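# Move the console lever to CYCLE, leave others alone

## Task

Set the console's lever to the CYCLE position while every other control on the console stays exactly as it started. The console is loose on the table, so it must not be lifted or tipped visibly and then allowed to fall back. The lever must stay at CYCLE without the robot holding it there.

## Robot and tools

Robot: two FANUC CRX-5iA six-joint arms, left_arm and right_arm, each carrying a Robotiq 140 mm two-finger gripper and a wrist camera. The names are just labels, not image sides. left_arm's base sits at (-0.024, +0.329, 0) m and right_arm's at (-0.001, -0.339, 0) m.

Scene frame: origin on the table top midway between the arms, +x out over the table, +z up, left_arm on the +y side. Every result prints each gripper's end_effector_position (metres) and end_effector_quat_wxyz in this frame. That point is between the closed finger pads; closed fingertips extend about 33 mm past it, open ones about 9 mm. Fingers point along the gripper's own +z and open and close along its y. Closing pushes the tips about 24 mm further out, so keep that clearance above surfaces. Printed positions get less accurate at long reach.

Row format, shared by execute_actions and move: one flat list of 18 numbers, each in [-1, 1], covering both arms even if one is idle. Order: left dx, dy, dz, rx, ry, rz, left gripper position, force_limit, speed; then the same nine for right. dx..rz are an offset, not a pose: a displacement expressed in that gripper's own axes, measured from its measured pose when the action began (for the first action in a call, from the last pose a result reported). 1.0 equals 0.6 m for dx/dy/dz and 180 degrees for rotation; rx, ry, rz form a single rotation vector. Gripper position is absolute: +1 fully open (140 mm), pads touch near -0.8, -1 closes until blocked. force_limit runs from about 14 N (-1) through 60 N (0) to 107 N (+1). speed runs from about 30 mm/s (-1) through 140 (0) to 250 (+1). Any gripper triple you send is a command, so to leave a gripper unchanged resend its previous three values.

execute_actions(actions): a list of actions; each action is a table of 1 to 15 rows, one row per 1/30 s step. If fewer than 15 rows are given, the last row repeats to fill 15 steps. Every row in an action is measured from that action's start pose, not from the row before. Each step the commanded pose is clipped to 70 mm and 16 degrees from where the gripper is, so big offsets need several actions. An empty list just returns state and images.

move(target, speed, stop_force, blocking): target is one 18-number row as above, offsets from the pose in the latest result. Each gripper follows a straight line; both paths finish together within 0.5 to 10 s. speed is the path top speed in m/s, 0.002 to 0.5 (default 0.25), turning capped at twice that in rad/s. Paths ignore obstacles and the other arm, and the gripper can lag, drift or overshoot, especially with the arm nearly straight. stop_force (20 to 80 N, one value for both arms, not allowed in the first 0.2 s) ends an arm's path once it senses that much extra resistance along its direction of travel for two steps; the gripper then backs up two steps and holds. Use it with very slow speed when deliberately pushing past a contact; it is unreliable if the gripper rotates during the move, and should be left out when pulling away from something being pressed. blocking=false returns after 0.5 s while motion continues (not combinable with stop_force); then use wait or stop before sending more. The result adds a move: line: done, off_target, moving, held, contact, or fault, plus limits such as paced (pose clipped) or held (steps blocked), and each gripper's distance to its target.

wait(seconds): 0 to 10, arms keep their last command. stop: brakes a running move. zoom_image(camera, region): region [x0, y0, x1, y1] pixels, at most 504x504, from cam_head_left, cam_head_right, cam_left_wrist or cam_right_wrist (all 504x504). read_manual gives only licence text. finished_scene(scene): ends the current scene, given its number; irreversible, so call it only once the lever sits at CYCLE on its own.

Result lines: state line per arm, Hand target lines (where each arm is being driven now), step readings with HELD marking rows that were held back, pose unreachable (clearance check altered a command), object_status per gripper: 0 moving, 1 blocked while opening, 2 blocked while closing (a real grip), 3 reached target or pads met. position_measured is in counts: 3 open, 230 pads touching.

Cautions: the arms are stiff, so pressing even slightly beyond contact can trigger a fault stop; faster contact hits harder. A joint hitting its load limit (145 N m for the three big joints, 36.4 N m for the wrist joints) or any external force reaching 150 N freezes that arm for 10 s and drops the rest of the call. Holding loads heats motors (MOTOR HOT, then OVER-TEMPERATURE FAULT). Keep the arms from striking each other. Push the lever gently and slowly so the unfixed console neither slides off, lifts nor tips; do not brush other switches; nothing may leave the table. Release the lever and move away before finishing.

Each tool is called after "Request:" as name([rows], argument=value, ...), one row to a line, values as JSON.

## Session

Request:
execute_actions(actions=[])

Scene clock: 0.00 s.
left_arm: end_effector_position=(-0.0231, +0.1704, +0.1732) position_measured=3 object_status=3 end_effector_quat_wxyz=(-0.218, +0.831, -0.269, +0.435) | right_arm: end_effector_position=(+0.6326, -0.2693, +0.2149) position_measured=3 object_status=3 end_effector_quat_wxyz=(-0.130, -0.143, +0.969, +0.154)
Joint positions: left_arm=[-2.062 -0.056 -0.433 -0.668 -1.974 -3.092] | right_arm=[ 0.054  0.841  1.141 -0.357 -2.117 -1.559]
Joint velocities: left_arm=[-0.    -0.001 -0.     0.    -0.001 -0.   ] | right_arm=[ 0.001 -0.     0.    -0.    -0.003  0.   ]
Hand target (left_arm): -0.023, +0.170, +0.173; -0.218, +0.831, -0.269, +0.435
Hand target (right_arm): +0.633, -0.269, +0.215; -0.130, -0.143, +0.969, +0.154
camera_calibration (this result's frames):
cam_left_wrist: T_world_to_cam=[[-0.393594, -0.625526, -0.673648, 0.202123], [-0.743993, 0.647175, -0.16625, -0.101251], [0.539962, 0.435754, -0.720111, 0.249229], [0, 0, 0, 1]] pos_world=[-0.13035, 0.0833577, 0.298799]
cam_right_wrist: T_world_to_cam=[[-0.297994, 0.904462, 0.305202, 0.380804], [0.949126, 0.246652, 0.195763, -0.571397], [0.101781, 0.348011, -0.931949, 0.428742], [0, 0, 0, 1]] pos_world=[0.612167, -0.352694, 0.395202]

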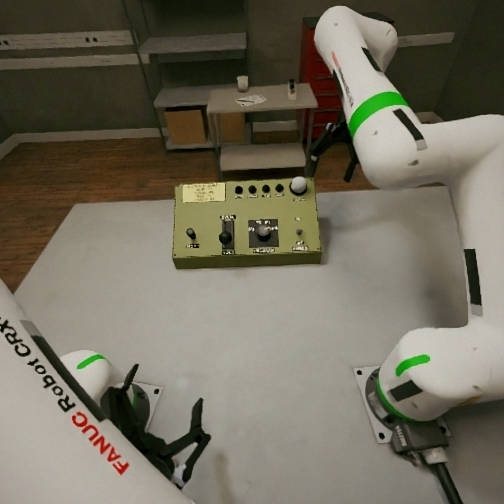

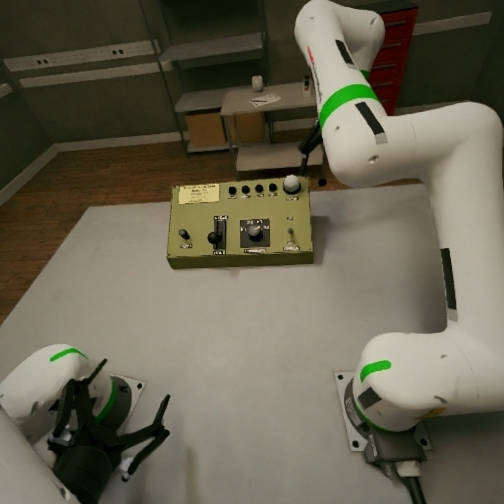

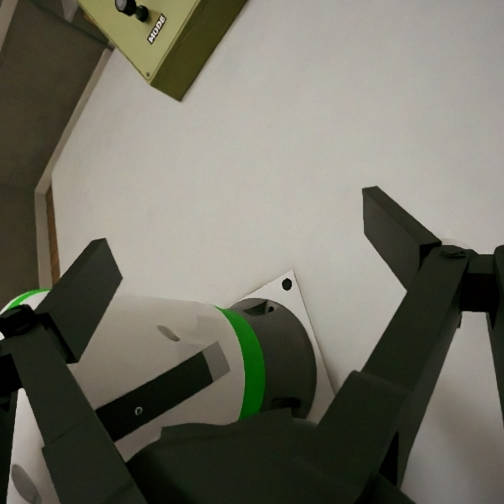

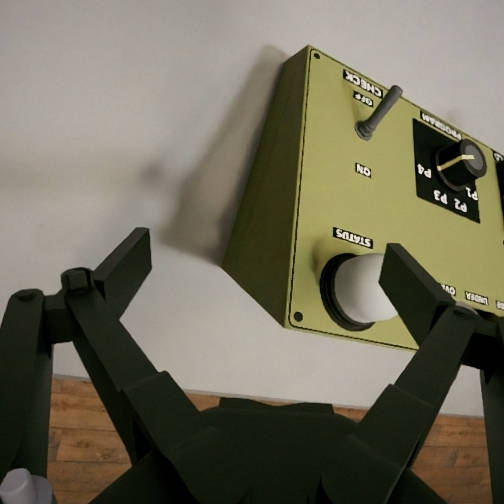

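Request:
zoom_image(camera="cam_head_left", region=[170, 170, 330, 275])

Region (170, 170, 330, 275) of cam_head_left's 504x504 image, scaled by 3.150, with more detail than that image has; it fills the top 331 rows of this view, and the rest is white.

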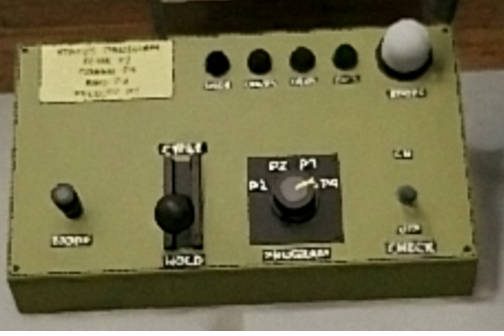

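Request:
move(target=[0,0,0,0,0,0,1,0,0,0.069,0.048,-0.085,0,0,0,1,0,0])

Request:
move(target=[0,0,0,0,0,0,1,0,0,0.043,0.568,0.299,0.138,0.0117,-0.401,0.25,0,0], speed=0.35)

Scene clock: 9.23 s.
left_arm: end_effector_position=(-0.0231, +0.1704, +0.1732) position_measured=3 object_status=3 end_effector_quat_wxyz=(-0.218, +0.831, -0.269, +0.435) | right_arm: end_effector_position=(+0.6026, -0.2695, +0.2800) position_measured=3 object_status=3 end_effector_quat_wxyz=(-0.130, -0.143, +0.969, +0.154)
Joint positions: left_arm=[-2.062 -0.056 -0.433 -0.668 -1.974 -3.092] | right_arm=[ 0.057  0.774  1.19  -0.386 -2.224 -1.614]
Joint velocities: left_arm=[0.    0.003 0.001 0.001 0.    0.   ] | right_arm=[ 0.001 -0.     0.002 -0.001 -0.001 -0.   ]
Hand target (left_arm): -0.023, +0.170, +0.173; -0.218, +0.831, -0.269, +0.435
Hand target (right_arm): +0.603, -0.270, +0.280; -0.130, -0.143, +0.969, +0.154
Off the commanded pose (left_arm): 0.000 m, 0 deg.
Off the commanded pose (right_arm): 0.000 m, 0 deg.
move: done
camera_calibration (this result's frames):
cam_left_wrist: T_world_to_cam=[[-0.393594, -0.625526, -0.673648, 0.202123], [-0.743993, 0.647175, -0.166251, -0.101251], [0.539962, 0.435754, -0.720111, 0.249229], [0, 0, 0, 1]] pos_world=[-0.13035, 0.0833577, 0.298799]
cam_right_wrist: T_world_to_cam=[[-0.298132, 0.904401, 0.305247, 0.352289], [0.949095, 0.246811, 0.195711, -0.555533], [0.101663, 0.348056, -0.931945, 0.492619], [0, 0, 0, 1]] pos_world=[0.582202, -0.352958, 0.460282]

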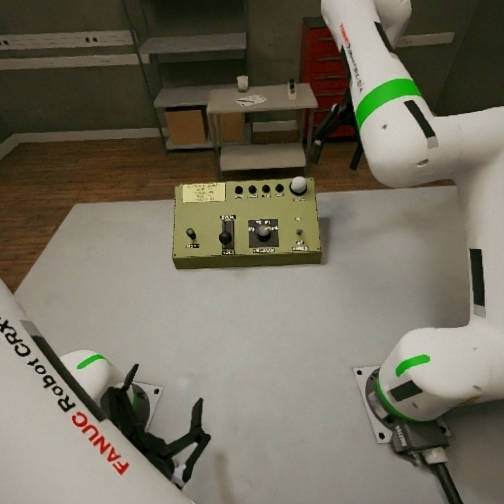

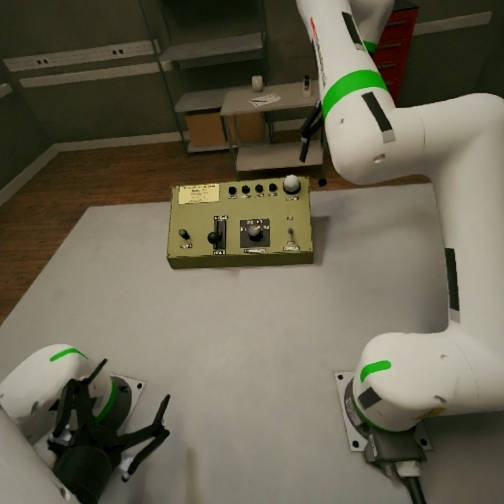

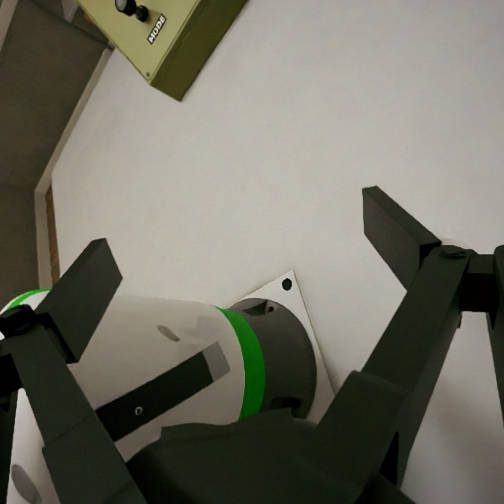

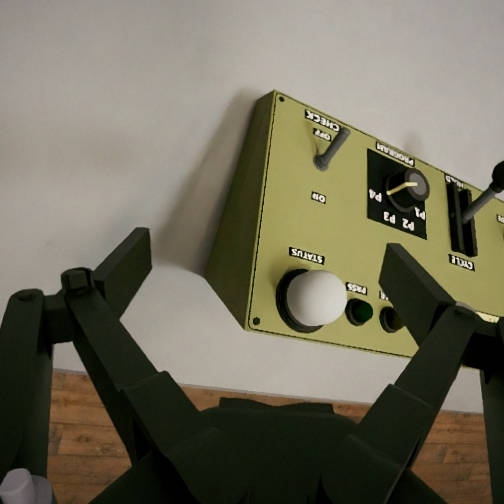

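Scene clock: 11.63 s.
left_arm: end_effector_position=(-0.0231, +0.1704, +0.1732) position_measured=3 object_status=3 end_effector_quat_wxyz=(-0.218, +0.831, -0.269, +0.435) | right_arm: end_effector_position=(+0.4429, +0.0792, +0.2346) position_measured=98 object_status=3 end_effector_quat_wxyz=(-0.000, +0.707, -0.707, -0.000)
Joint positions: left_arm=[-2.062 -0.056 -0.433 -0.668 -1.974 -3.092] | right_arm=[ 0.89   0.419  0.492 -0.001 -1.644 -0.968]
Joint velocities: left_arm=[-0.    -0.002 -0.     0.002 -0.     0.   ] | right_arm=[ 0.    -0.    -0.001  0.001  0.001  0.004]
Hand target (left_arm): -0.023, +0.170, +0.173; -0.218, +0.831, -0.269, +0.435
Hand target (right_arm): +0.443, +0.079, +0.235; -0.000, +0.708, -0.707, -0.000
Off the commanded pose (left_arm): 0.000 m, 0 deg.
Off the commanded pose (right_arm): 0.002 m, 0 deg.
move: done
camera_calibration (this result's frames):
cam_left_wrist: T_world_to_cam=[[-0.393594, -0.625526, -0.673648, 0.202123], [-0.743992, 0.647175, -0.16625, -0.101251], [0.539962, 0.435754, -0.720111, 0.249229], [0, 0, 0, 1]] pos_world=[-0.13035, 0.0833576, 0.298799]
cam_right_wrist: T_world_to_cam=[[-0.997634, -0.0526747, -0.0441891, 0.470702], [-0.0659262, 0.915322, 0.397289, -0.131772], [0.0195202, 0.399262, -0.916629, 0.373904], [0, 0, 0, 1]] pos_world=[0.453602, -0.00387772, 0.415882]

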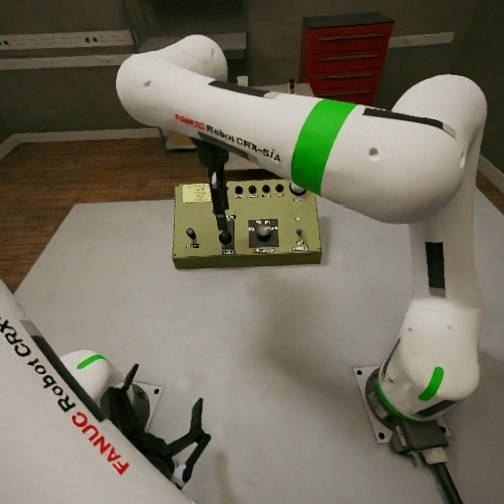

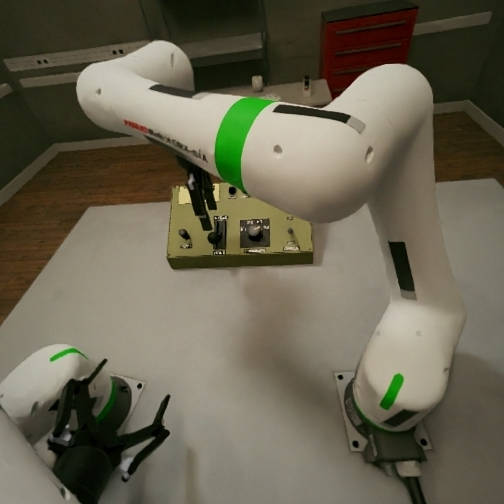

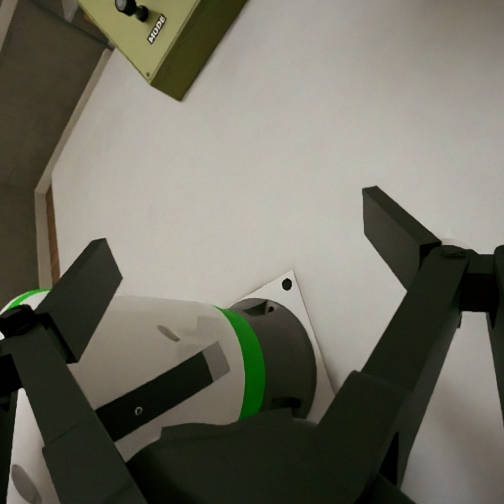

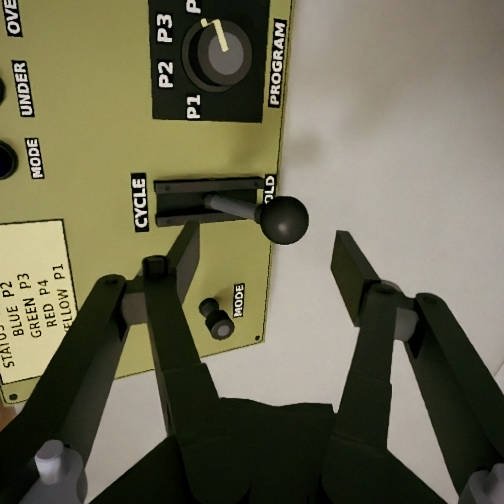

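Request:
move(target=[0,0,0,0,0,0,1,0,0,-0.004,0,0.14,0,0,0,0.25,0,0], speed=0.12)

Scene clock: 16.67 s.
left_arm: end_effector_position=(-0.0231, +0.1704, +0.1732) position_measured=3 object_status=3 end_effector_quat_wxyz=(-0.218, +0.831, -0.269, +0.435) | right_arm: end_effector_position=(+0.4428, +0.0814, +0.1506) position_measured=98 object_status=3 end_effector_quat_wxyz=(-0.000, +0.707, -0.707, -0.001)
Joint positions: left_arm=[-2.062 -0.056 -0.433 -0.668 -1.974 -3.092] | right_arm=[ 0.892  0.428  0.31  -0.001 -1.452 -0.971]
Joint velocities: left_arm=[-0.     0.001 -0.001  0.001  0.001 -0.   ] | right_arm=[-0.    -0.001 -0.002  0.001  0.003 -0.   ]
Hand target (left_arm): -0.023, +0.170, +0.173; -0.218, +0.831, -0.269, +0.435
Hand target (right_arm): +0.443, +0.081, +0.151; -0.000, +0.707, -0.707, -0.000
Off the commanded pose (left_arm): 0.000 m, 0 deg.
Off the commanded pose (right_arm): 0.000 m, 0 deg.
move: done
camera_calibration (this result's frames):
cam_left_wrist: T_world_to_cam=[[-0.393594, -0.625526, -0.673648, 0.202123], [-0.743993, 0.647175, -0.16625, -0.101251], [0.539962, 0.435754, -0.720111, 0.249229], [0, 0, 0, 1]] pos_world=[-0.13035, 0.0833577, 0.298799]
cam_right_wrist: T_world_to_cam=[[-0.997656, -0.0523098, -0.0441061, 0.467011], [-0.0655599, 0.915316, 0.397366, -0.100649], [0.0195848, 0.399326, -0.9166, 0.296023], [0, 0, 0, 1]] pos_world=[0.453521, -0.00165532, 0.331927]

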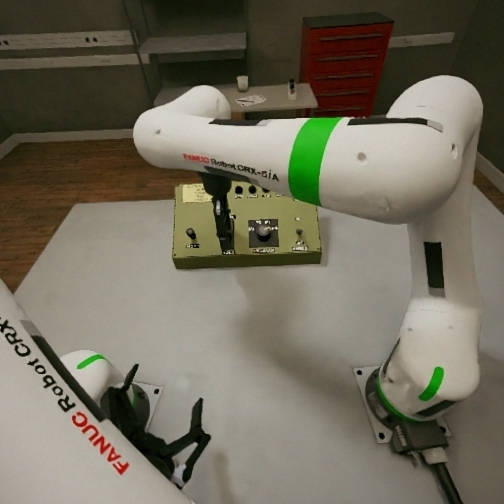

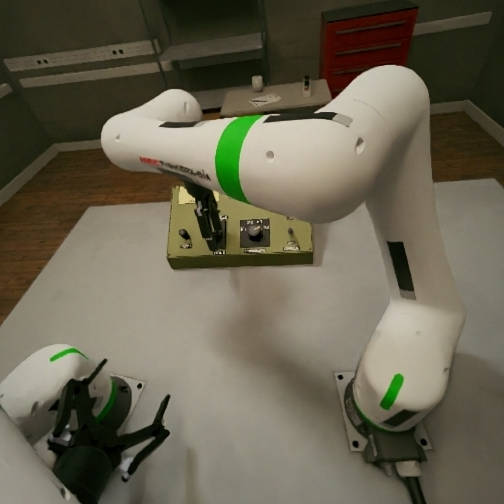

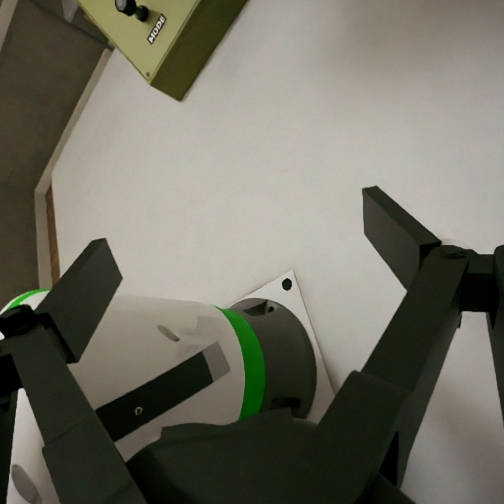

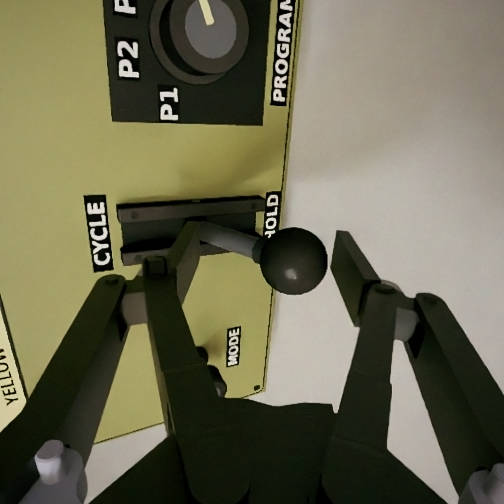

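Request:
move(target=[0,0,0,0,0,0,1,0,0,0,-0.102,-0.052,0,0,0,0.25,0,0], speed=0.035)

Scene clock: 20.27 s.
left_arm: end_effector_position=(-0.0231, +0.1704, +0.1732) position_measured=3 object_status=3 end_effector_quat_wxyz=(-0.218, +0.831, -0.269, +0.435) | right_arm: end_effector_position=(+0.5041, +0.0818, +0.1818) position_measured=98 object_status=3 end_effector_quat_wxyz=(-0.000, +0.707, -0.707, -0.001)
Joint positions: left_arm=[-2.062 -0.056 -0.433 -0.668 -1.974 -3.092] | right_arm=[ 0.813  0.55   0.559 -0.001 -1.579 -0.892]
Joint velocities: left_arm=[ 0.    -0.001 -0.    -0.001  0.001 -0.   ] | right_arm=[-0.001 -0.001  0.004 -0.    -0.001  0.   ]
Hand target (left_arm): -0.023, +0.170, +0.173; -0.218, +0.831, -0.269, +0.435
Hand target (right_arm): +0.504, +0.082, +0.182; -0.000, +0.707, -0.707, -0.001
Off the commanded pose (left_arm): 0.000 m, 0 deg.
Off the commanded pose (right_arm): 0.000 m, 0 deg.
move: done
camera_calibration (this result's frames):
cam_left_wrist: T_world_to_cam=[[-0.393594, -0.625526, -0.673648, 0.202123], [-0.743993, 0.647175, -0.166251, -0.101251], [0.539962, 0.435754, -0.720111, 0.249229], [0, 0, 0, 1]] pos_world=[-0.13035, 0.0833577, 0.298799]
cam_right_wrist: T_world_to_cam=[[-0.997636, -0.0525431, -0.0442819, 0.529541], [-0.0658453, 0.915272, 0.397419, -0.109222], [0.0196484, 0.399395, -0.916568, 0.323227], [0, 0, 0, 1]] pos_world=[0.514747, -0.00130358, 0.363115]

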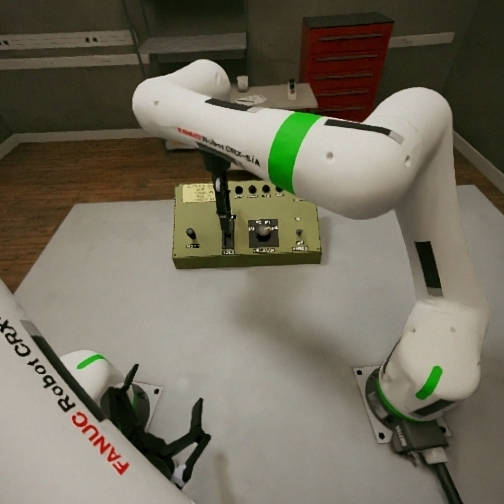

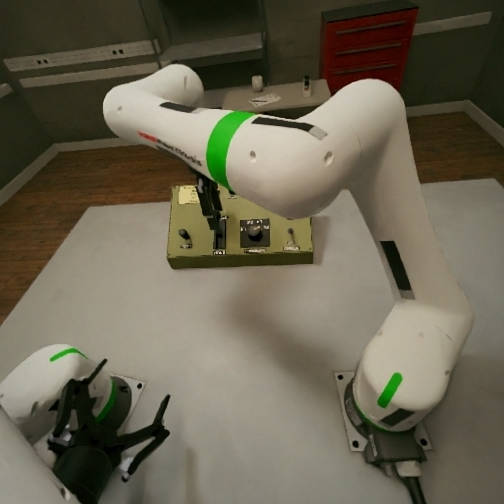

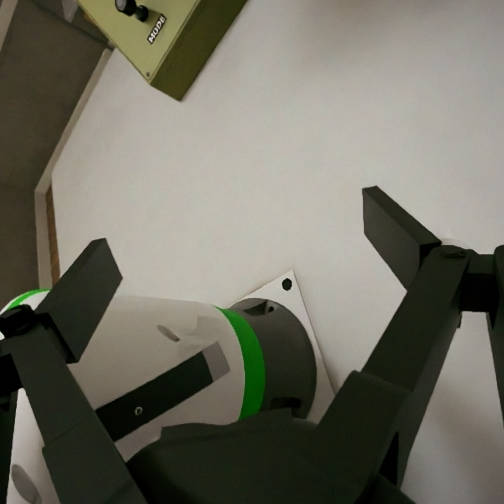

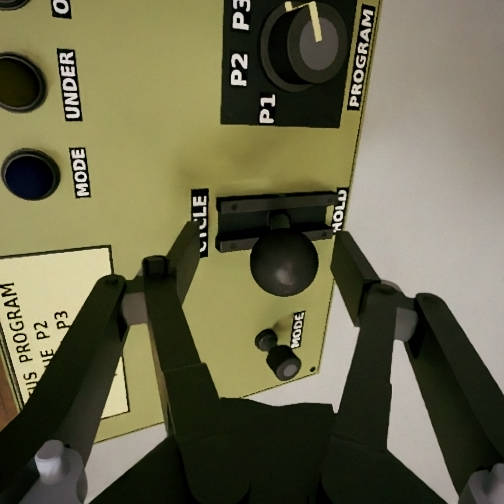

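The lever has snapped over and is clear of the fingers.

Request:
move(target=[0,0,0,0,0,0,1,0,0,0,0,-0.09,0,0,0,0.25,0,0], speed=0.15)

Request:
finished_scene(scene=2)

Scene clock: 23.17 s.
left_arm: end_effector_position=(-0.0231, +0.1704, +0.1732) position_measured=3 object_status=3 end_effector_quat_wxyz=(-0.218, +0.831, -0.269, +0.435) | right_arm: end_effector_position=(+0.5041, +0.0819, +0.2358) position_measured=98 object_status=3 end_effector_quat_wxyz=(-0.000, +0.707, -0.707, -0.000)
Joint positions: left_arm=[-2.062 -0.056 -0.433 -0.668 -1.974 -3.092] | right_arm=[ 0.813  0.562  0.703 -0.001 -1.711 -0.892]
Joint velocities: left_arm=[ 0.    -0.001 -0.001  0.001 -0.    -0.   ] | right_arm=[-0.001  0.     0.004 -0.001 -0.003  0.002]
Hand target (left_arm): -0.023, +0.170, +0.173; -0.218, +0.831, -0.269, +0.435
Hand target (right_arm): +0.504, +0.082, +0.236; -0.000, +0.707, -0.707, -0.001
Off the commanded pose (left_arm): 0.000 m, 0 deg.
Off the commanded pose (right_arm): 0.000 m, 0 deg.
move: done
camera_calibration (this result's frames):
cam_left_wrist: T_world_to_cam=[[-0.393594, -0.625526, -0.673648, 0.202123], [-0.743993, 0.647175, -0.16625, -0.101251], [0.539962, 0.435754, -0.720111, 0.249229], [0, 0, 0, 1]] pos_world=[-0.13035, 0.0833577, 0.298799]
cam_right_wrist: T_world_to_cam=[[-0.997622, -0.0527464, -0.0443673, 0.531993], [-0.0660646, 0.915283, 0.397356, -0.13063], [0.0196496, 0.399342, -0.916591, 0.372643], [0, 0, 0, 1]] pos_world=[0.514776, -0.00118759, 0.417072]

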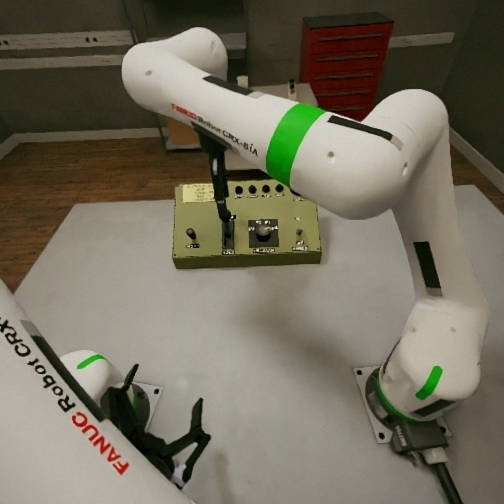

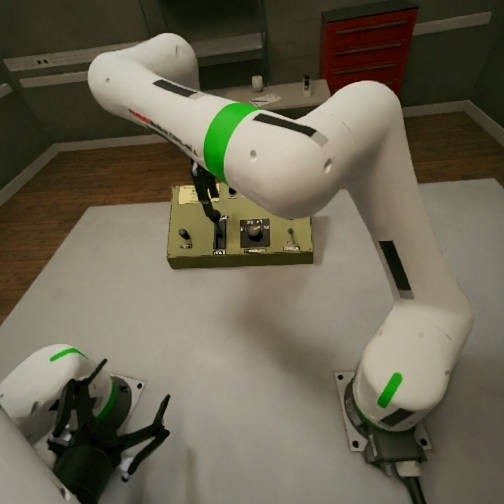

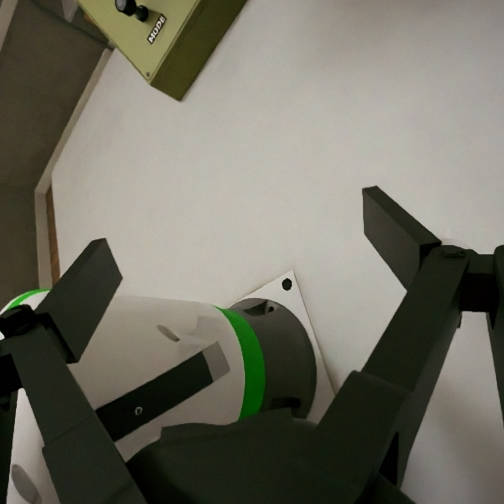

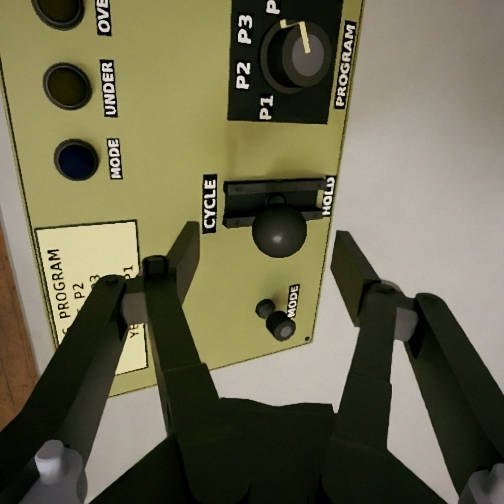

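The scene is finished: the task was done.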